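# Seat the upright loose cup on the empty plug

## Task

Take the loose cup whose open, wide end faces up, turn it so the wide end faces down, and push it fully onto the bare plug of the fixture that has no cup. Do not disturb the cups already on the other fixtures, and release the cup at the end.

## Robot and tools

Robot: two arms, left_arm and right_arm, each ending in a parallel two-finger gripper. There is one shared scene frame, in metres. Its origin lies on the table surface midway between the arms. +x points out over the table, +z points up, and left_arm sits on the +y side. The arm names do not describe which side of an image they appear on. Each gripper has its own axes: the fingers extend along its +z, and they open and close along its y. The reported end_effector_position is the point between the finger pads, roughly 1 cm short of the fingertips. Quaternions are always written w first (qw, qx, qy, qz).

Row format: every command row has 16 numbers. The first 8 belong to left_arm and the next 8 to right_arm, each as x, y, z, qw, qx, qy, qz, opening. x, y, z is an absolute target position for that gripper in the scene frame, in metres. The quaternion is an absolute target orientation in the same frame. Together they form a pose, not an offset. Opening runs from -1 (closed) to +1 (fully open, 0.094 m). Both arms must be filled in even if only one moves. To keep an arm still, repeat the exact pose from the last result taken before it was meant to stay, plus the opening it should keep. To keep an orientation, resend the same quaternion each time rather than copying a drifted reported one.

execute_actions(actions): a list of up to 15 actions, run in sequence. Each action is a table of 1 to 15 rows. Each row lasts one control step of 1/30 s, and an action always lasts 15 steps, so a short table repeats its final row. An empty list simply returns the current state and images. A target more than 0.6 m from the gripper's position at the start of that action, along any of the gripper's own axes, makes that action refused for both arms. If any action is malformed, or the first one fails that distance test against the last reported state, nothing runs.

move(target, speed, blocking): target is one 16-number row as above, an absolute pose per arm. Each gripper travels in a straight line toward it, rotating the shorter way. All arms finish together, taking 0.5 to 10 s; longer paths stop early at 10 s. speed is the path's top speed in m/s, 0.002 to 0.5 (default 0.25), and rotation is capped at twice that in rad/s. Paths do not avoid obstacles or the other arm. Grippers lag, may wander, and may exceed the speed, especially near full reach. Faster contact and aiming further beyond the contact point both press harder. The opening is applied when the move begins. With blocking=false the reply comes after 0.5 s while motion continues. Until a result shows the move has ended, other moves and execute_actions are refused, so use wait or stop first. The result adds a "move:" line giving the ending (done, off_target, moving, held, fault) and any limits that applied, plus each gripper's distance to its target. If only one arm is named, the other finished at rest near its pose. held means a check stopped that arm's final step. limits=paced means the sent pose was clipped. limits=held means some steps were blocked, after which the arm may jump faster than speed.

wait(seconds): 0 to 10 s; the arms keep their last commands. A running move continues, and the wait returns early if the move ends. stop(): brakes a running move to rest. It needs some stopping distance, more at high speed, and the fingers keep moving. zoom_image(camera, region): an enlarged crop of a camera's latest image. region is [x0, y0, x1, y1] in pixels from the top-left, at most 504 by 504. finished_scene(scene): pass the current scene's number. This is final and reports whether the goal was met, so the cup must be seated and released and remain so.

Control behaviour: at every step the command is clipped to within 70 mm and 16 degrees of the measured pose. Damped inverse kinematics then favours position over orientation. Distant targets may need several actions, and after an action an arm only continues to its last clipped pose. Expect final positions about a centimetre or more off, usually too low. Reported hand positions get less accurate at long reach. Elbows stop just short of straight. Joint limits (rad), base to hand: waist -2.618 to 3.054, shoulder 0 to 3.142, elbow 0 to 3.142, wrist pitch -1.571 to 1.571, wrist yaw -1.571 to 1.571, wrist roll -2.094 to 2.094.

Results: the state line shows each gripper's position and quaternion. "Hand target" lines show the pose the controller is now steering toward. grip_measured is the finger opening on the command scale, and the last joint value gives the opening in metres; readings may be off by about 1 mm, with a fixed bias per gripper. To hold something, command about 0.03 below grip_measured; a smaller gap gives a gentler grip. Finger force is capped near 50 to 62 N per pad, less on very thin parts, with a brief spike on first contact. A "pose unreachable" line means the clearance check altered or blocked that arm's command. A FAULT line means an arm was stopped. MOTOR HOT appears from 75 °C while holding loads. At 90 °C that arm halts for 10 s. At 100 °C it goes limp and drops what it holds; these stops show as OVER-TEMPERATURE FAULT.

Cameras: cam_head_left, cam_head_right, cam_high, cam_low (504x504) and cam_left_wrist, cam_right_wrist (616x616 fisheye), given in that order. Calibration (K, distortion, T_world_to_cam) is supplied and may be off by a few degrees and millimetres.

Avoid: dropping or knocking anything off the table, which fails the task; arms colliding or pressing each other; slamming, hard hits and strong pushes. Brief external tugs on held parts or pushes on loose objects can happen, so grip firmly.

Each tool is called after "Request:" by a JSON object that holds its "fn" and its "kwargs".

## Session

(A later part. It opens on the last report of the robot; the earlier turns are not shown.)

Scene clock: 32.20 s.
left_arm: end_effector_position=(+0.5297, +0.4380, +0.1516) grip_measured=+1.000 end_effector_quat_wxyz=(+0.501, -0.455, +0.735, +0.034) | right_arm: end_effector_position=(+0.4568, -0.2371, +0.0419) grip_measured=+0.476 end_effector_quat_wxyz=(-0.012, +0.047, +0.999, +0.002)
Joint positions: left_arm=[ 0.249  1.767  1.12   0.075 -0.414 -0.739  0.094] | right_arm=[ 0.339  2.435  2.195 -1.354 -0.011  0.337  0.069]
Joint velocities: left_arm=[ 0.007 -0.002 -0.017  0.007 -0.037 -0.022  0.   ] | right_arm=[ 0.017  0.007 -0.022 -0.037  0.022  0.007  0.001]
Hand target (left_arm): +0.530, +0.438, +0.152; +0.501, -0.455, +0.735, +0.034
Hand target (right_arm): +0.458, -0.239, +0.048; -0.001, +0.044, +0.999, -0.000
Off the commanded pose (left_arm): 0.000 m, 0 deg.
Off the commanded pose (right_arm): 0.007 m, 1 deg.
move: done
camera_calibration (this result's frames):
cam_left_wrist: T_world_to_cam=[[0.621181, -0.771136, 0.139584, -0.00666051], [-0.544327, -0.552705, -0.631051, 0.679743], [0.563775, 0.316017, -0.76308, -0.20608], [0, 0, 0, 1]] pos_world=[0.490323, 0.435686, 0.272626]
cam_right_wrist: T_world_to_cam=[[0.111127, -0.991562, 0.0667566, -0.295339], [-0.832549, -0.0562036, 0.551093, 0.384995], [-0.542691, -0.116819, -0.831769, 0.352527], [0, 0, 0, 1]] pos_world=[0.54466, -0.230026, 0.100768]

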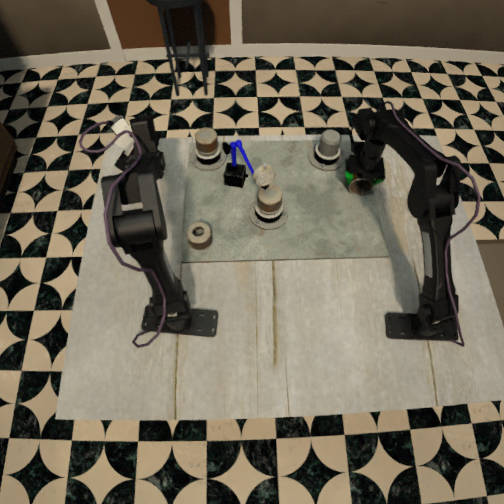

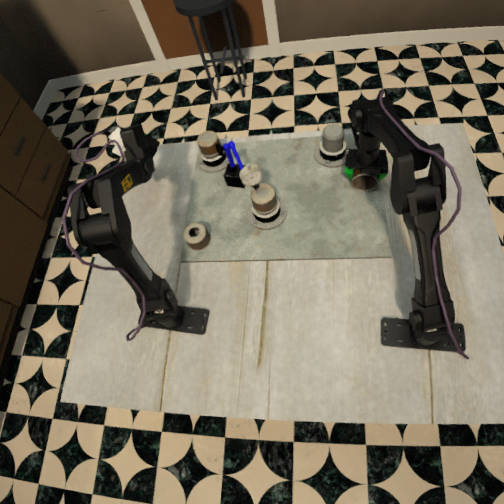

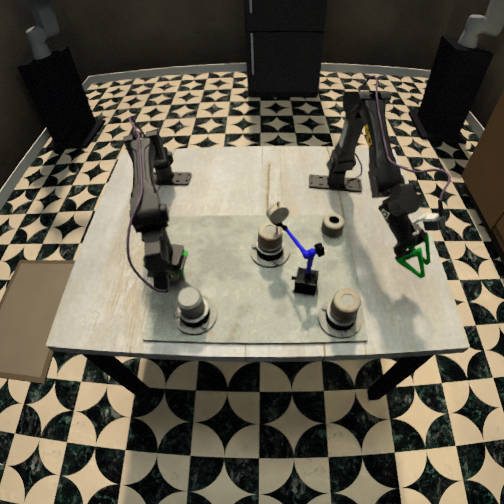

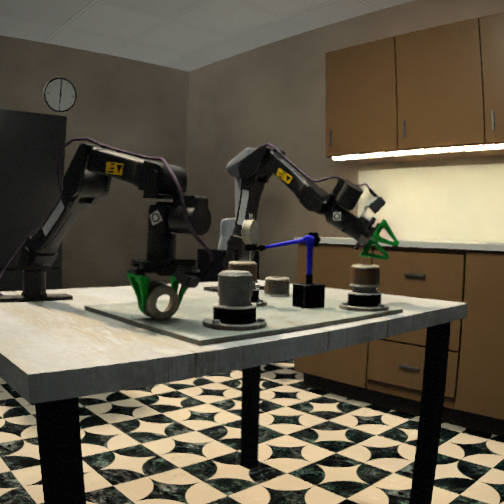

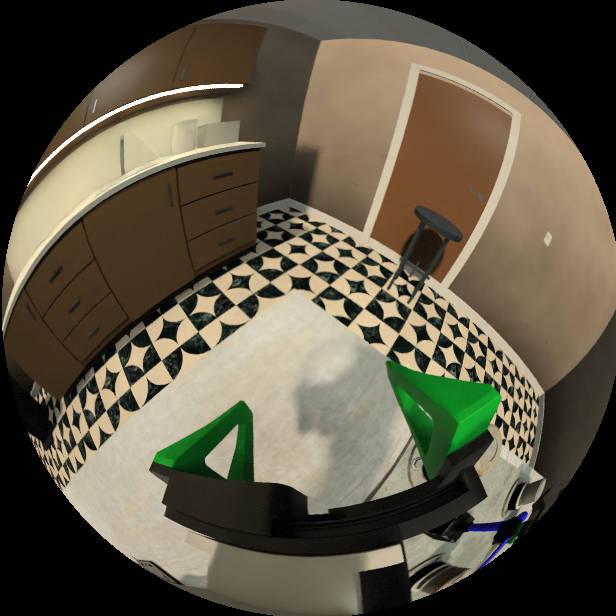

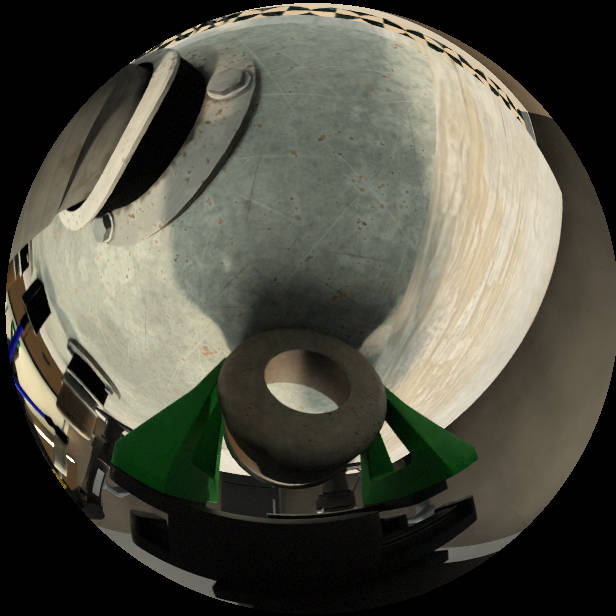

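Request:
{"fn": "move", "kwargs": {"target": [0.5297, 0.4380, 0.1516, 0.501, -0.455, 0.735, 0.034, 1, 0.49, -0.19, 0.21, 0.73828, -0.12468, 0.64746, 0.14217, 0.43], "speed": 0.35}}

Request:
{"fn": "move", "kwargs": {"target": [0.5297, 0.4380, 0.1516, 0.501, -0.455, 0.735, 0.034, 1, 0.599, -0.14, 0.21, 0.73828, -0.12468, 0.64746, 0.14217, 0.43], "speed": 0.15}}

Scene clock: 37.43 s.
left_arm: end_effector_position=(+0.5297, +0.4380, +0.1516) grip_measured=+1.000 end_effector_quat_wxyz=(+0.501, -0.455, +0.735, +0.034) | right_arm: end_effector_position=(+0.4880, -0.1875, +0.1838) grip_measured=+0.477 end_effector_quat_wxyz=(+0.708, -0.137, +0.680, +0.134)
Joint positions: left_arm=[ 0.249  1.767  1.12   0.075 -0.414 -0.739  0.094] | right_arm=[ 0.391  1.892  0.768  1.163 -0.092 -0.009  0.069]
Joint velocities: left_arm=[ 0.002  0.007 -0.017  0.007  0.007  0.022  0.   ] | right_arm=[ 0.007  0.017 -0.002 -0.081 -0.051 -0.022 -0.   ]
Hand target (left_arm): +0.530, +0.438, +0.152; +0.501, -0.455, +0.735, +0.034
Hand target (right_arm): +0.488, -0.190, +0.209; +0.738, -0.137, +0.646, +0.135
Off the commanded pose (left_arm): 0.000 m, 0 deg.
Off the commanded pose (right_arm): 0.026 m, 5 deg.
move: off_target (right_arm)
camera_calibration (this result's frames):
cam_left_wrist: T_world_to_cam=[[0.621181, -0.771136, 0.139584, -0.00666051], [-0.544327, -0.552705, -0.631051, 0.679743], [0.563775, 0.316017, -0.76308, -0.20608], [0, 0, 0, 1]] pos_world=[0.490323, 0.435686, 0.272626]
cam_right_wrist: T_world_to_cam=[[0.289036, -0.933546, 0.212016, -0.361785], [-0.407657, -0.32041, -0.855075, 0.337103], [0.866183, 0.160718, -0.473177, -0.208086], [0, 0, 0, 1]] pos_world=[0.422232, -0.196289, 0.266491]

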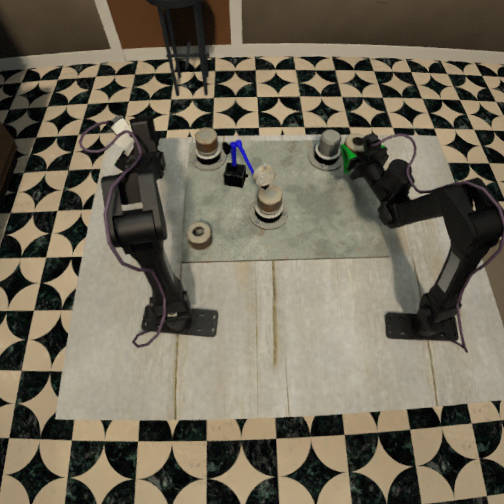

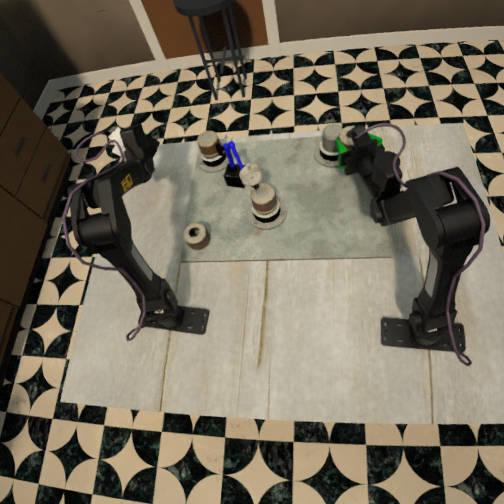

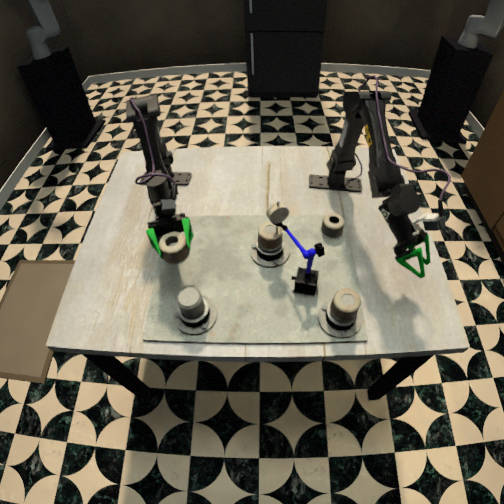

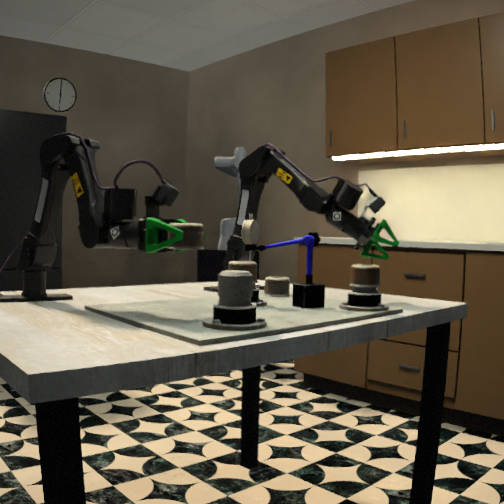

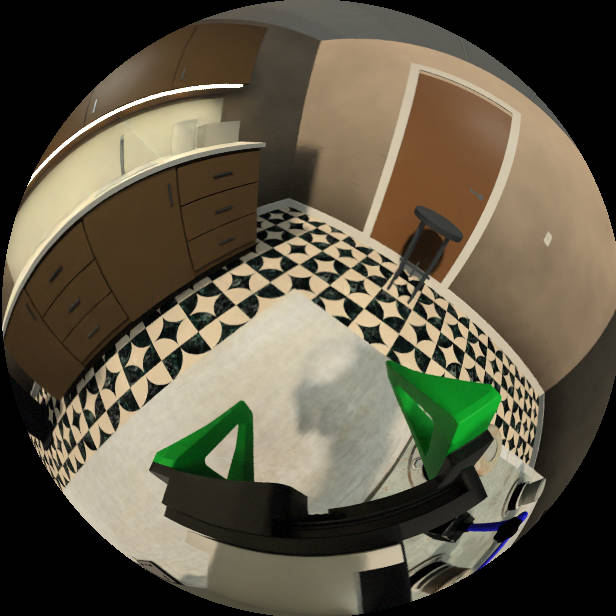

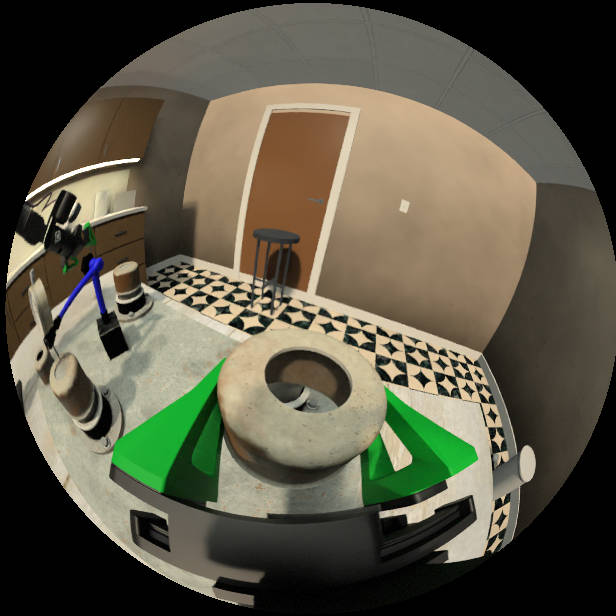

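Scene clock: 38.80 s.
left_arm: end_effector_position=(+0.5297, +0.4380, +0.1516) grip_measured=+1.000 end_effector_quat_wxyz=(+0.501, -0.455, +0.735, +0.034) | right_arm: end_effector_position=(+0.5917, -0.1435, +0.1691) grip_measured=+0.477 end_effector_quat_wxyz=(+0.703, -0.135, +0.685, +0.135)
Joint positions: left_arm=[ 0.249  1.767  1.12   0.075 -0.414 -0.739  0.094] | right_arm=[ 0.418  2.237  1.293  0.969 -0.062 -0.003  0.069]
Joint velocities: left_arm=[-0.002 -0.012  0.002 -0.037 -0.066  0.007  0.   ] | right_arm=[-0.012 -0.007 -0.017 -0.022 -0.037 -0.037 -0.001]
Hand target (left_arm): +0.530, +0.438, +0.152; +0.501, -0.455, +0.735, +0.034
Hand target (right_arm): +0.595, -0.139, +0.210; +0.738, -0.125, +0.648, +0.142
Off the commanded pose (left_arm): 0.000 m, 0 deg.
Off the commanded pose (right_arm): 0.042 m, 6 deg.
move: off_target (right_arm)
camera_calibration (this result's frames):
cam_left_wrist: T_world_to_cam=[[0.621181, -0.771136, 0.139584, -0.00666051], [-0.544327, -0.552705, -0.631051, 0.679743], [0.563775, 0.316017, -0.76308, -0.20608], [0, 0, 0, 1]] pos_world=[0.490323, 0.435686, 0.272626]
cam_right_wrist: T_world_to_cam=[[0.29083, -0.934585, 0.204865, -0.347596], [-0.421974, -0.317463, -0.849208, 0.388831], [0.858694, 0.160528, -0.486699, -0.305226], [0, 0, 0, 1]] pos_world=[0.527264, -0.152421, 0.252856]

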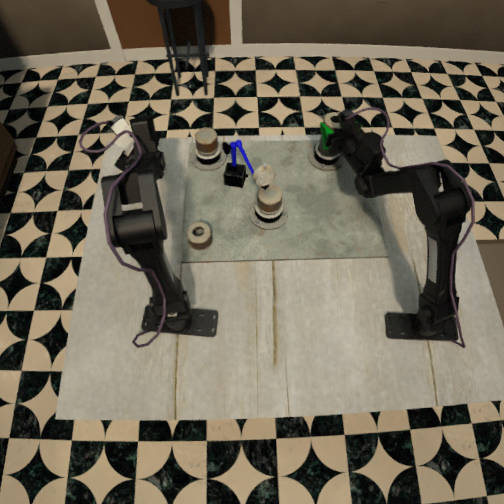

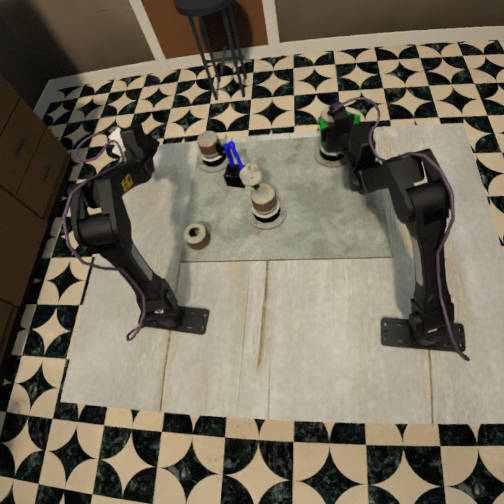

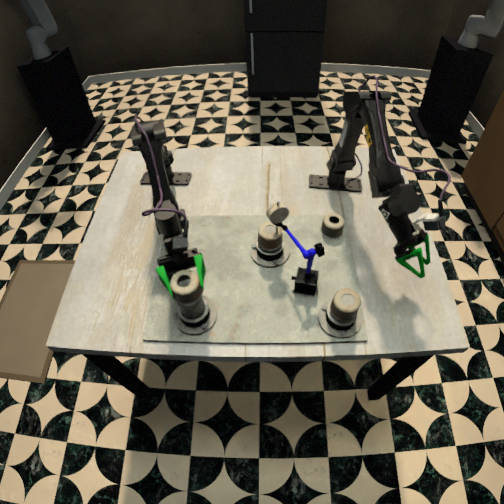

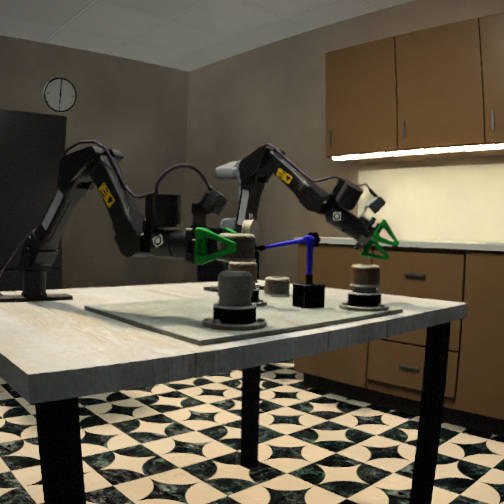

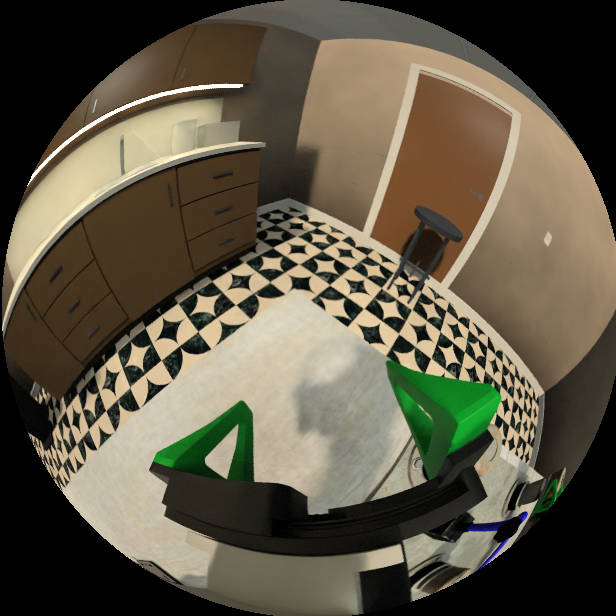

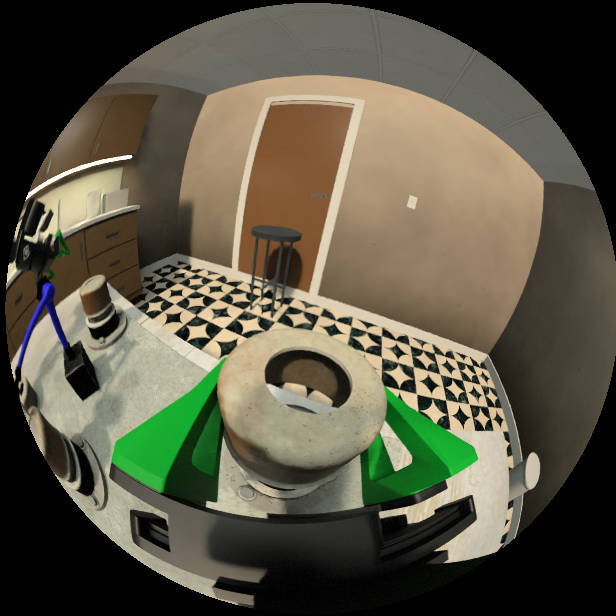

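Request:
{"fn": "zoom_image", "kwargs": {"camera": "cam_low", "region": [150, 200, 310, 340]}}

Request:
{"fn": "zoom_image", "kwargs": {"camera": "cam_high", "region": [120, 220, 260, 350]}}

Region (150, 200, 310, 340) of cam_low's 504x504 image, scaled by 3.150, with more detail than that image has; it fills the top 441 rows of this view, and the rest is white.

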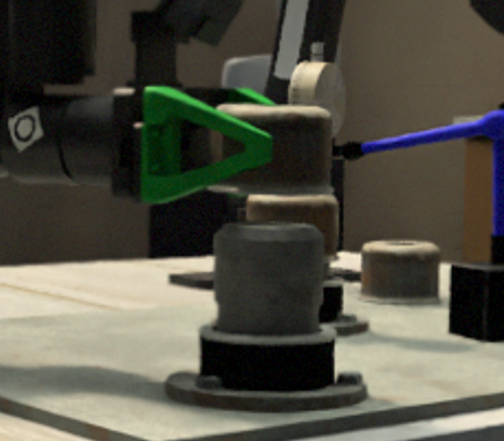

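Region (120, 220, 260, 350) of cam_high's 504x504 image, scaled by 3.600, with more detail than that image has; it fills the top 468 rows of this view, and the rest is white.

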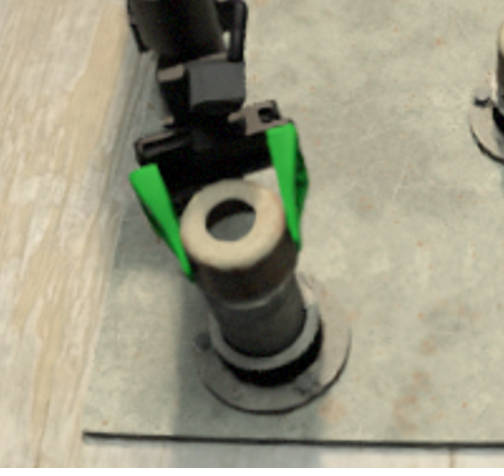

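Request:
{"fn": "move", "kwargs": {"target": [0.5297, 0.4380, 0.1516, 0.501, -0.455, 0.735, 0.034, 1, 0.599, -0.14, 0.163, 0.73828, -0.12468, 0.64746, 0.14217, 0.43], "speed": 0.04}}

Request:
{"fn": "zoom_image", "kwargs": {"camera": "cam_low", "region": [150, 200, 310, 340]}}

Request:
{"fn": "zoom_image", "kwargs": {"camera": "cam_high", "region": [120, 220, 260, 350]}}

Scene clock: 43.20 s.
left_arm: end_effector_position=(+0.5297, +0.4380, +0.1516) grip_measured=+1.000 end_effector_quat_wxyz=(+0.501, -0.455, +0.735, +0.034) | right_arm: end_effector_position=(+0.5950, -0.1454, +0.1384) grip_measured=+0.477 end_effector_quat_wxyz=(+0.715, -0.127, +0.675, +0.131)
Joint positions: left_arm=[ 0.249  1.767  1.12   0.075 -0.414 -0.739  0.094] | right_arm=[ 0.418  2.344  1.293  1.108 -0.046 -0.003  0.069]
Joint velocities: left_arm=[ 0.012 -0.012 -0.012 -0.007  0.037  0.022  0.   ] | right_arm=[-0.002  0.002  0.007  0.051 -0.022 -0.051 -0.   ]
Hand target (left_arm): +0.530, +0.438, +0.152; +0.501, -0.455, +0.735, +0.034
Hand target (right_arm): +0.598, -0.140, +0.163; +0.738, -0.125, +0.648, +0.141
Off the commanded pose (left_arm): 0.000 m, 0 deg.
Off the commanded pose (right_arm): 0.025 m, 4 deg.
move: off_target (right_arm)
camera_calibration (this result's frames):
cam_left_wrist: T_world_to_cam=[[0.621181, -0.771136, 0.139584, -0.00666051], [-0.544327, -0.552705, -0.631051, 0.679743], [0.563775, 0.316017, -0.76308, -0.20608], [0, 0, 0, 1]] pos_world=[0.490323, 0.435686, 0.272626]
cam_right_wrist: T_world_to_cam=[[0.26975, -0.941149, 0.203649, -0.332303], [-0.401563, -0.302169, -0.864547, 0.355811], [0.875204, 0.151434, -0.459441, -0.33761], [0, 0, 0, 1]] pos_world=[0.527997, -0.154106, 0.220177]

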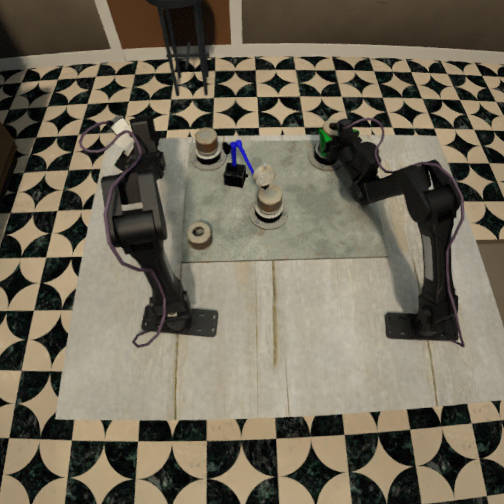

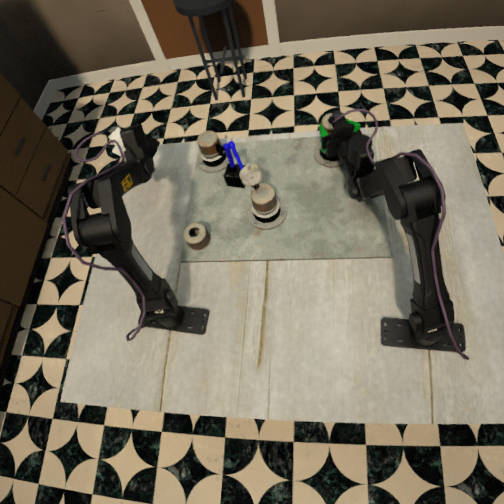

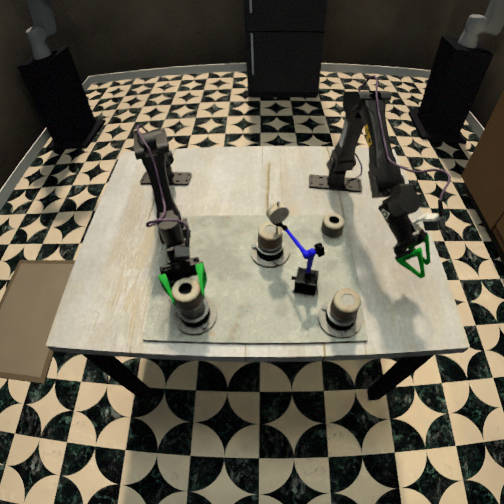

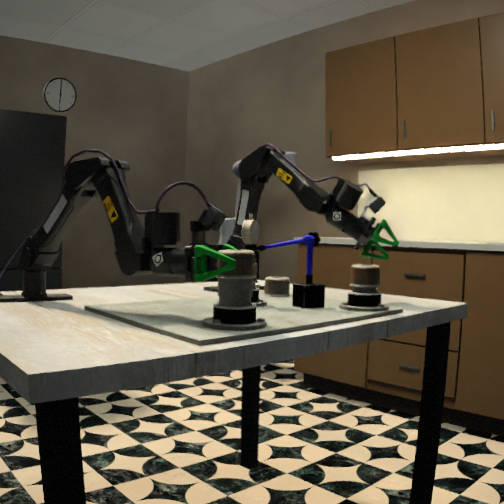

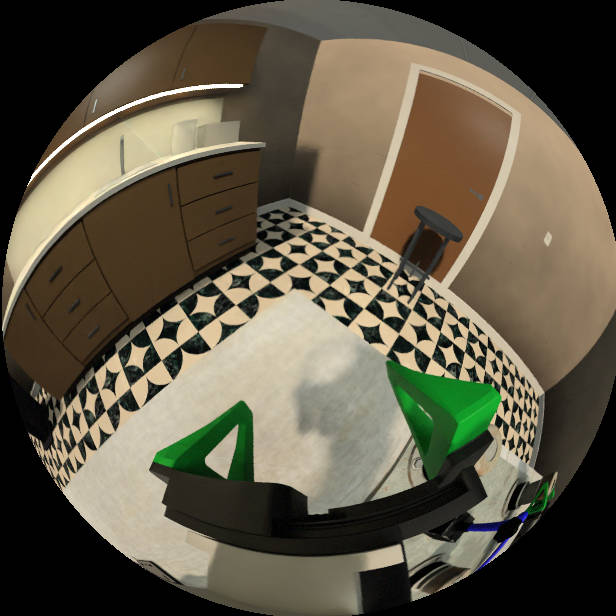

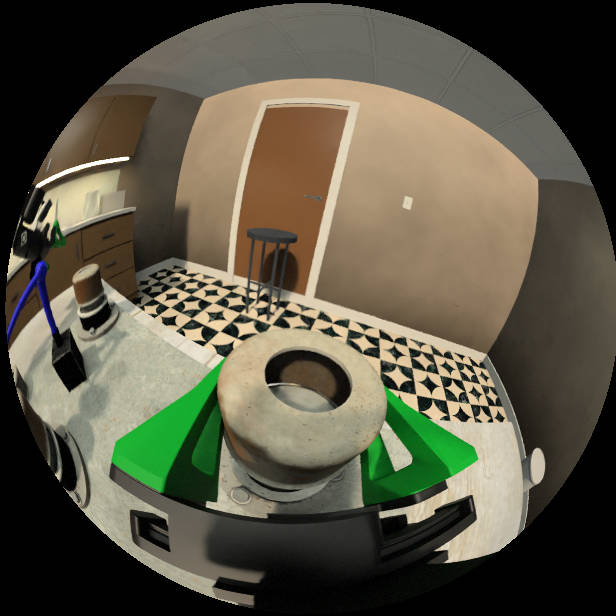

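Region (150, 200, 310, 340) of cam_low's 504x504 image, scaled by 3.150, with more detail than that image has; it fills the top 441 rows of this view, and the rest is white.

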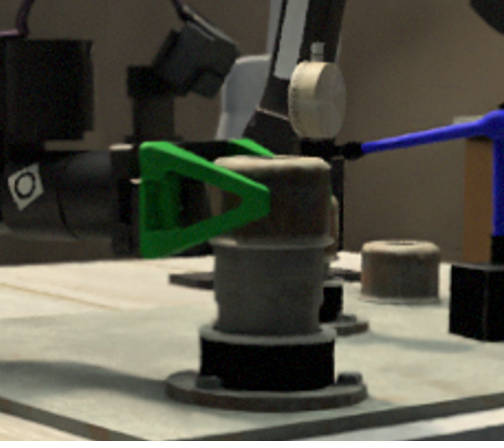

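Region (120, 220, 260, 350) of cam_high's 504x504 image, scaled by 3.600, with more detail than that image has; it fills the top 468 rows of this view, and the rest is white.

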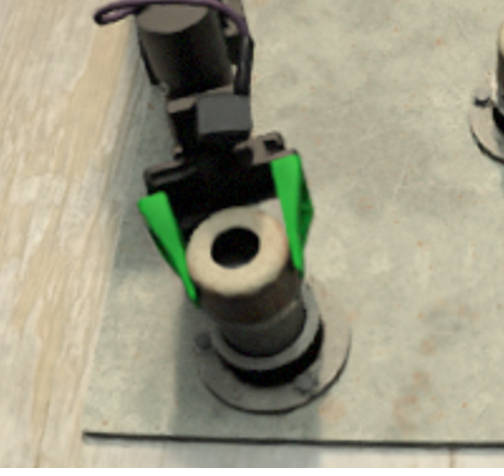

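Request:
{"fn": "move", "kwargs": {"target": [0.5297, 0.4380, 0.1516, 0.501, -0.455, 0.735, 0.034, 1, 0.597, -0.142, 0.135, 0.73, -0.12468, 0.657, 0.14217, 0.43], "speed": 0.04}}

Request:
{"fn": "zoom_image", "kwargs": {"camera": "cam_low", "region": [150, 200, 310, 340]}}

Scene clock: 45.80 s.
left_arm: end_effector_position=(+0.5297, +0.4380, +0.1516) grip_measured=+1.000 end_effector_quat_wxyz=(+0.501, -0.455, +0.735, +0.034) | right_arm: end_effector_position=(+0.5939, -0.1460, +0.1380) grip_measured=+0.477 end_effector_quat_wxyz=(+0.734, -0.124, +0.654, +0.134)
Joint positions: left_arm=[ 0.249  1.767  1.12   0.075 -0.414 -0.739  0.094] | right_arm=[ 0.418  2.385  1.293  1.206 -0.045 -0.001  0.069]
Joint velocities: left_arm=[-0.002 -0.012  0.002 -0.022  0.022 -0.051  0.   ] | right_arm=[-0.007  0.022  0.002  0.037  0.007  0.037  0.001]
Hand target (left_arm): +0.530, +0.438, +0.152; +0.501, -0.455, +0.735, +0.034
Hand target (right_arm): +0.597, -0.142, +0.135; +0.730, -0.125, +0.657, +0.142
Off the commanded pose (left_arm): 0.000 m, 0 deg.
Off the commanded pose (right_arm): 0.006 m, 1 deg.
move: done
camera_calibration (this result's frames):
cam_left_wrist: T_world_to_cam=[[0.621181, -0.771136, 0.139584, -0.00666051], [-0.544327, -0.552705, -0.631051, 0.679743], [0.563775, 0.316017, -0.76308, -0.20608], [0, 0, 0, 1]] pos_world=[0.490323, 0.435686, 0.272626]
cam_right_wrist: T_world_to_cam=[[0.25797, -0.945366, 0.199336, -0.325486], [-0.354711, -0.284584, -0.890613, 0.333137], [0.898683, 0.159045, -0.408746, -0.356586], [0, 0, 0, 1]] pos_world=[0.522591, -0.156184, 0.215824]

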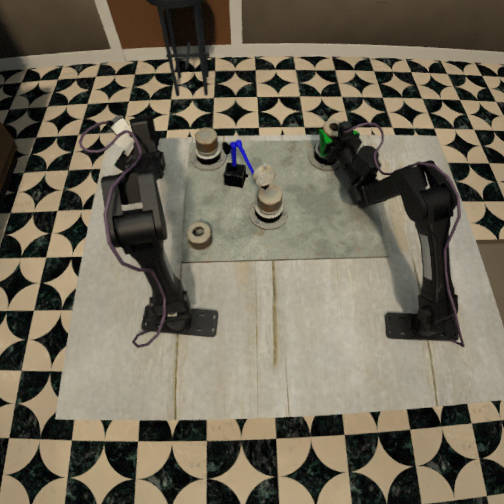

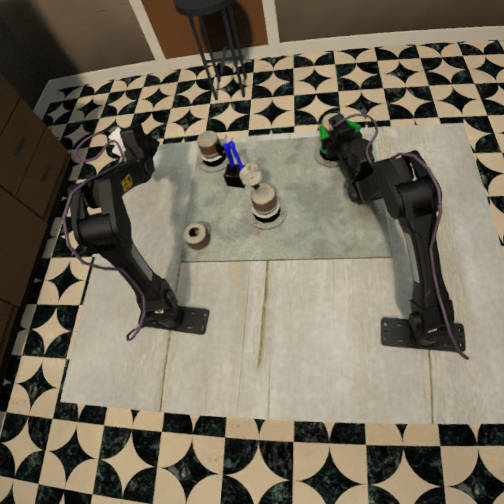

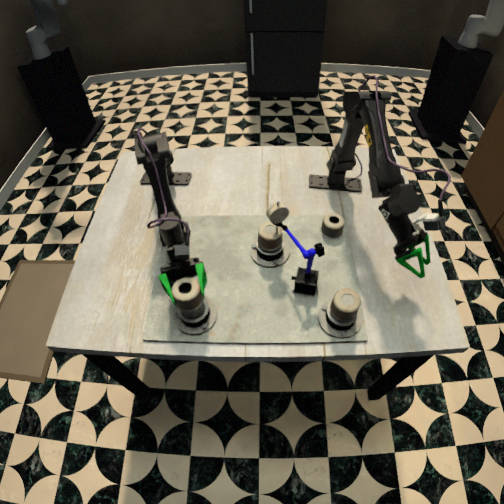

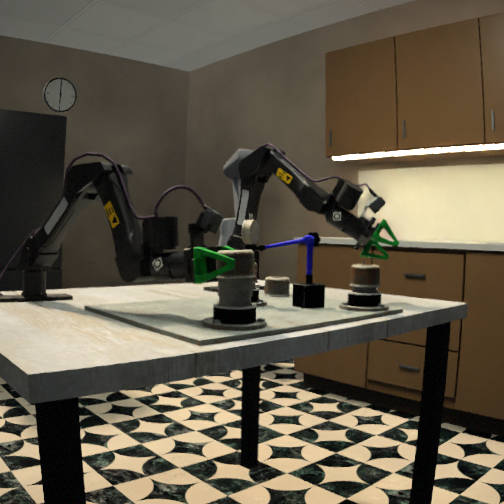

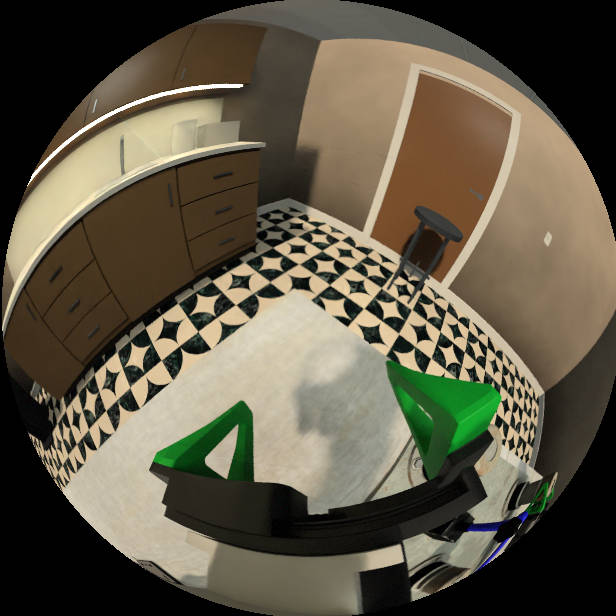

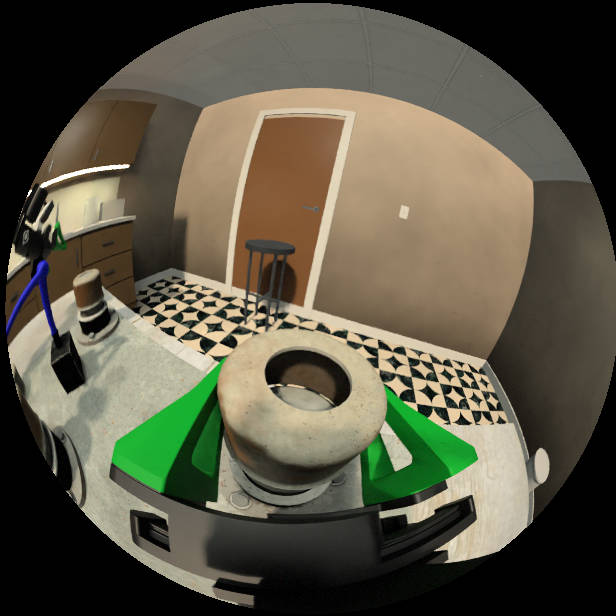

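Region (150, 200, 310, 340) of cam_low's 504x504 image, scaled by 3.150, with more detail than that image has; it fills the top 441 rows of this view, and the rest is white.

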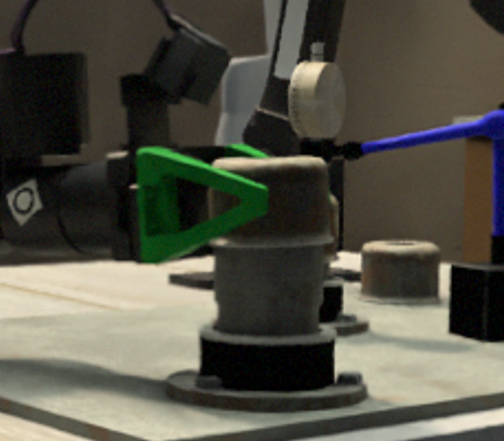

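Request:
{"fn": "move", "kwargs": {"target": [0.5297, 0.4380, 0.1516, 0.501, -0.455, 0.735, 0.034, 1, 0.597, -0.141, 0.15, 0.73828, -0.12468, 0.64746, 0.14217, 0.7], "speed": 0.05}}

Request:
{"fn": "zoom_image", "kwargs": {"camera": "cam_low", "region": [150, 200, 310, 340]}}

Scene clock: 48.20 s.
left_arm: end_effector_position=(+0.5297, +0.4380, +0.1516) grip_measured=+1.000 end_effector_quat_wxyz=(+0.501, -0.455, +0.735, +0.034) | right_arm: end_effector_position=(+0.5946, -0.1457, +0.1241) grip_measured=+0.697 end_effector_quat_wxyz=(+0.721, -0.125, +0.669, +0.132)
Joint positions: left_arm=[ 0.249  1.767  1.12   0.075 -0.414 -0.739  0.094] | right_arm=[ 0.418  2.397  1.293  1.179 -0.045 -0.     0.08 ]
Joint velocities: left_arm=[-0.002 -0.007 -0.002 -0.007 -0.007 -0.007  0.   ] | right_arm=[-0.017 -0.002 -0.027 -0.066 -0.022 -0.081 -0.   ]
Hand target (left_arm): +0.530, +0.438, +0.152; +0.501, -0.455, +0.735, +0.034
Hand target (right_arm): +0.596, -0.141, +0.150; +0.738, -0.125, +0.647, +0.142
Off the commanded pose (left_arm): 0.000 m, 0 deg.
Off the commanded pose (right_arm): 0.026 m, 3 deg.
move: off_target (right_arm)
camera_calibration (this result's frames):
cam_left_wrist: T_world_to_cam=[[0.621181, -0.771136, 0.139584, -0.00666051], [-0.544327, -0.552705, -0.631051, 0.679743], [0.563775, 0.316017, -0.76308, -0.20608], [0, 0, 0, 1]] pos_world=[0.490323, 0.435686, 0.272626]
cam_right_wrist: T_world_to_cam=[[0.265813, -0.943011, 0.200184, -0.327033], [-0.38717, -0.2946, -0.873676, 0.336829], [0.88286, 0.154729, -0.443414, -0.349859], [0, 0, 0, 1]] pos_world=[0.526217, -0.155032, 0.204614]

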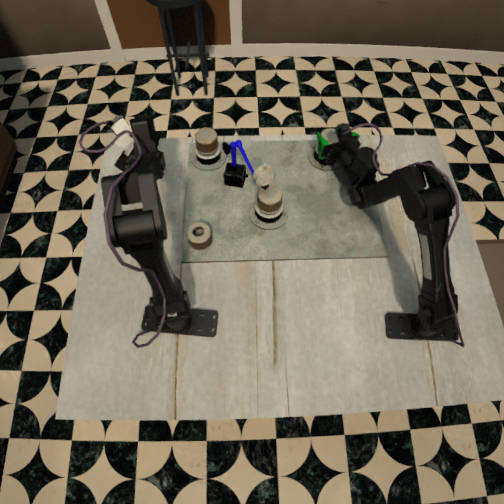

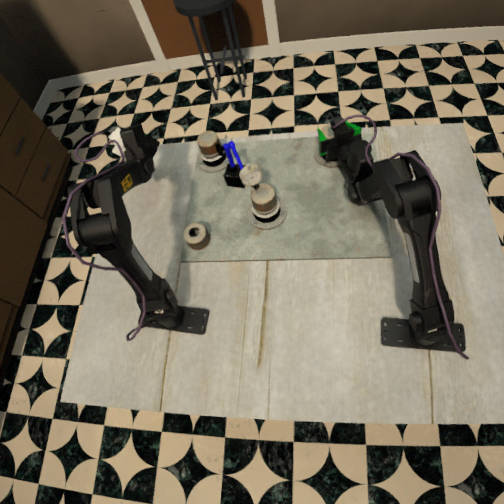

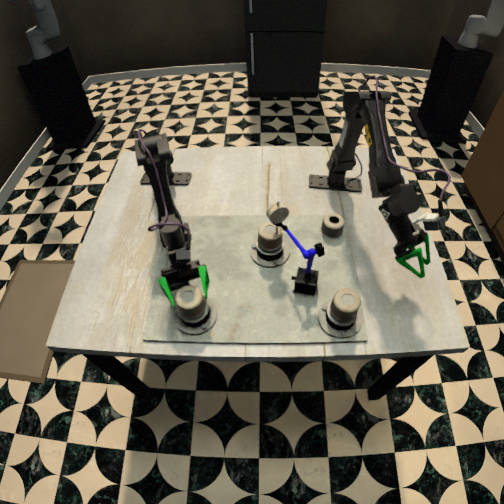

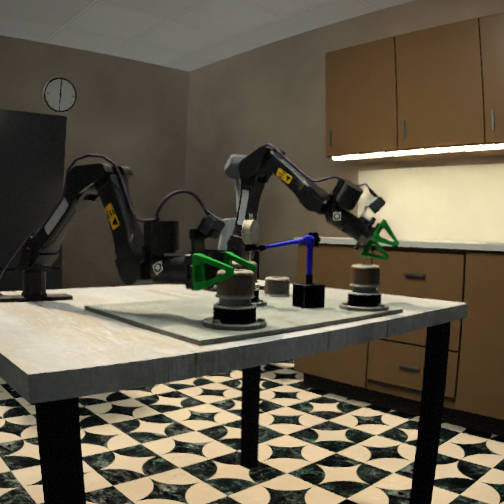

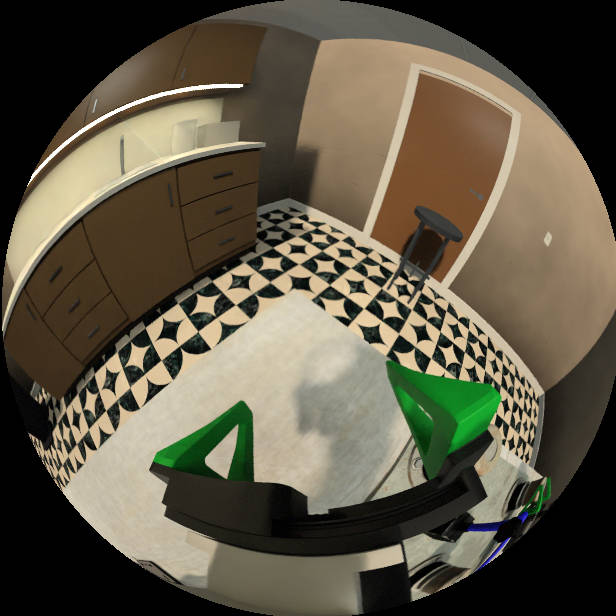

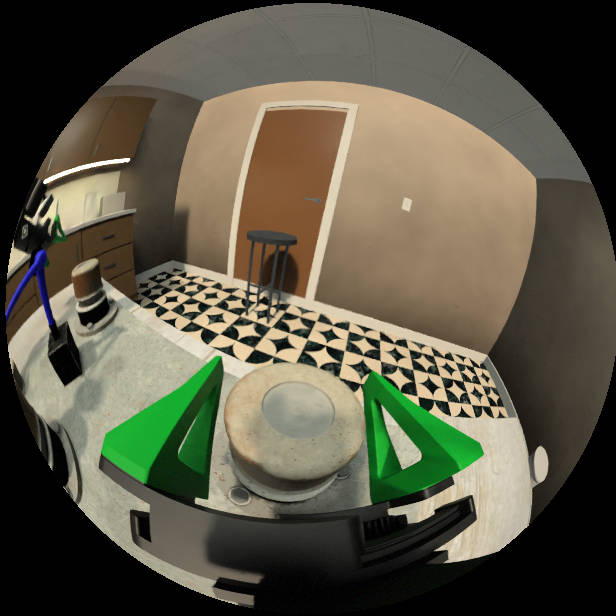

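Region (150, 200, 310, 340) of cam_low's 504x504 image, scaled by 3.150, with more detail than that image has; it fills the top 441 rows of this view, and the rest is white.

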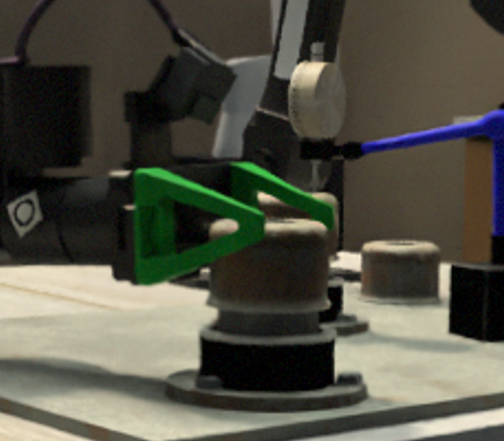

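Request:
{"fn": "move", "kwargs": {"target": [0.5297, 0.4380, 0.1516, 0.501, -0.455, 0.735, 0.034, 1, 0.56, -0.158, 0.21, 0.73828, -0.12468, 0.64746, 0.14217, 1], "speed": 0.15}}

Request:
{"fn": "zoom_image", "kwargs": {"camera": "cam_low", "region": [150, 200, 410, 340]}}

Scene clock: 50.03 s.
left_arm: end_effector_position=(+0.5297, +0.4380, +0.1516) grip_measured=+1.000 end_effector_quat_wxyz=(+0.501, -0.455, +0.735, +0.034) | right_arm: end_effector_position=(+0.5629, -0.1545, +0.2156) grip_measured=+1.000 end_effector_quat_wxyz=(+0.747, -0.125, +0.638, +0.139)
Joint positions: left_arm=[ 0.249  1.767  1.12   0.075 -0.414 -0.739  0.094] | right_arm=[ 0.418  2.121  1.159  1.118 -0.055 -0.     0.094]
Joint velocities: left_arm=[-0.007  0.002 -0.012  0.007 -0.007  0.007  0.   ] | right_arm=[ 0.007 -0.017 -0.002  0.095  0.066  0.022  0.   ]
Hand target (left_arm): +0.530, +0.438, +0.152; +0.501, -0.455, +0.735, +0.034
Hand target (right_arm): +0.560, -0.158, +0.210; +0.738, -0.125, +0.647, +0.142
Off the commanded pose (left_arm): 0.000 m, 0 deg.
Off the commanded pose (right_arm): 0.007 m, 2 deg.
move: done
camera_calibration (this result's frames):
cam_left_wrist: T_world_to_cam=[[0.621181, -0.771136, 0.139584, -0.00666051], [-0.544327, -0.552705, -0.631051, 0.679743], [0.563775, 0.316017, -0.76308, -0.20608], [0, 0, 0, 1]] pos_world=[0.490323, 0.435686, 0.272626]
cam_right_wrist: T_world_to_cam=[[0.259369, -0.94542, 0.197252, -0.341309], [-0.315447, -0.27597, -0.907928, 0.371818], [0.912809, 0.173266, -0.369808, -0.309815], [0, 0, 0, 1]] pos_world=[0.488616, -0.166389, 0.290336]

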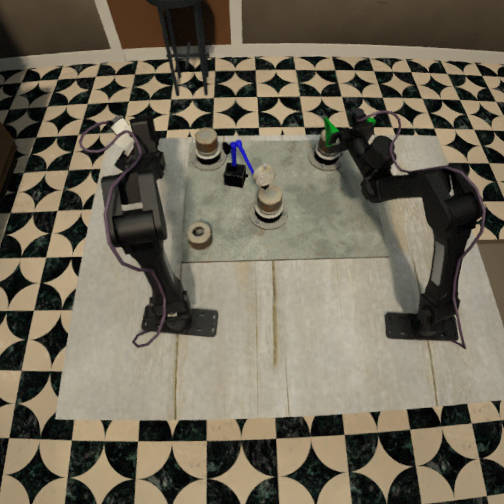

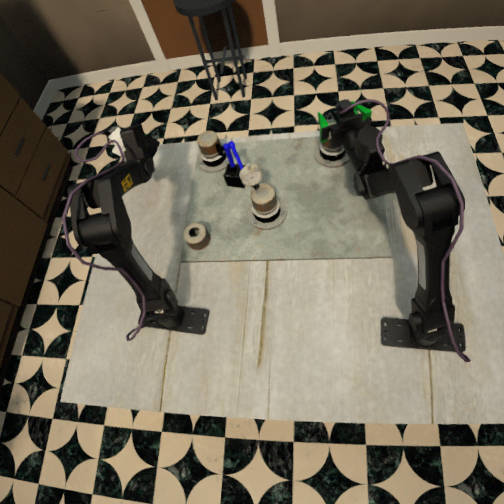

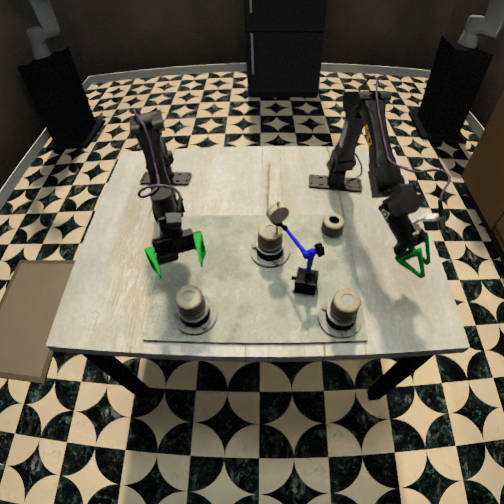

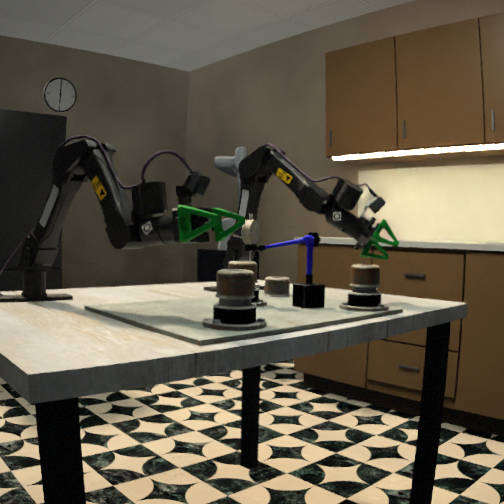

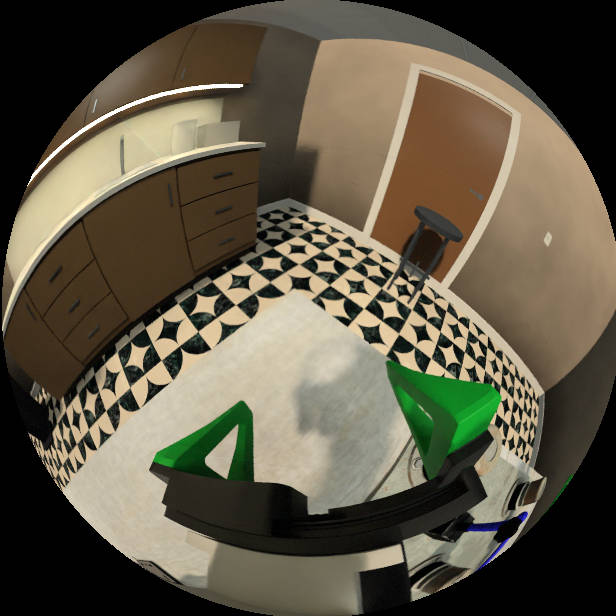

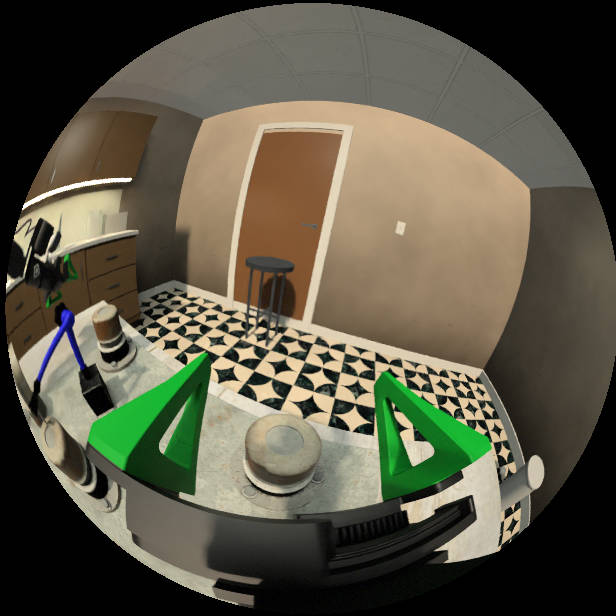

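Region (150, 200, 410, 340) of cam_low's 504x504 image, scaled by 1.938, with more detail than that image has; it fills the top 271 rows of this view, and the rest is white.

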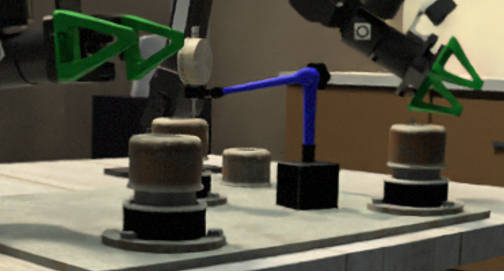

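The cup is fully seated on the plug like the cups on the other fixtures, and the gripper is clear.

Request:
{"fn": "finished_scene", "kwargs": {"scene": 2}}

The scene is finished: the task was done.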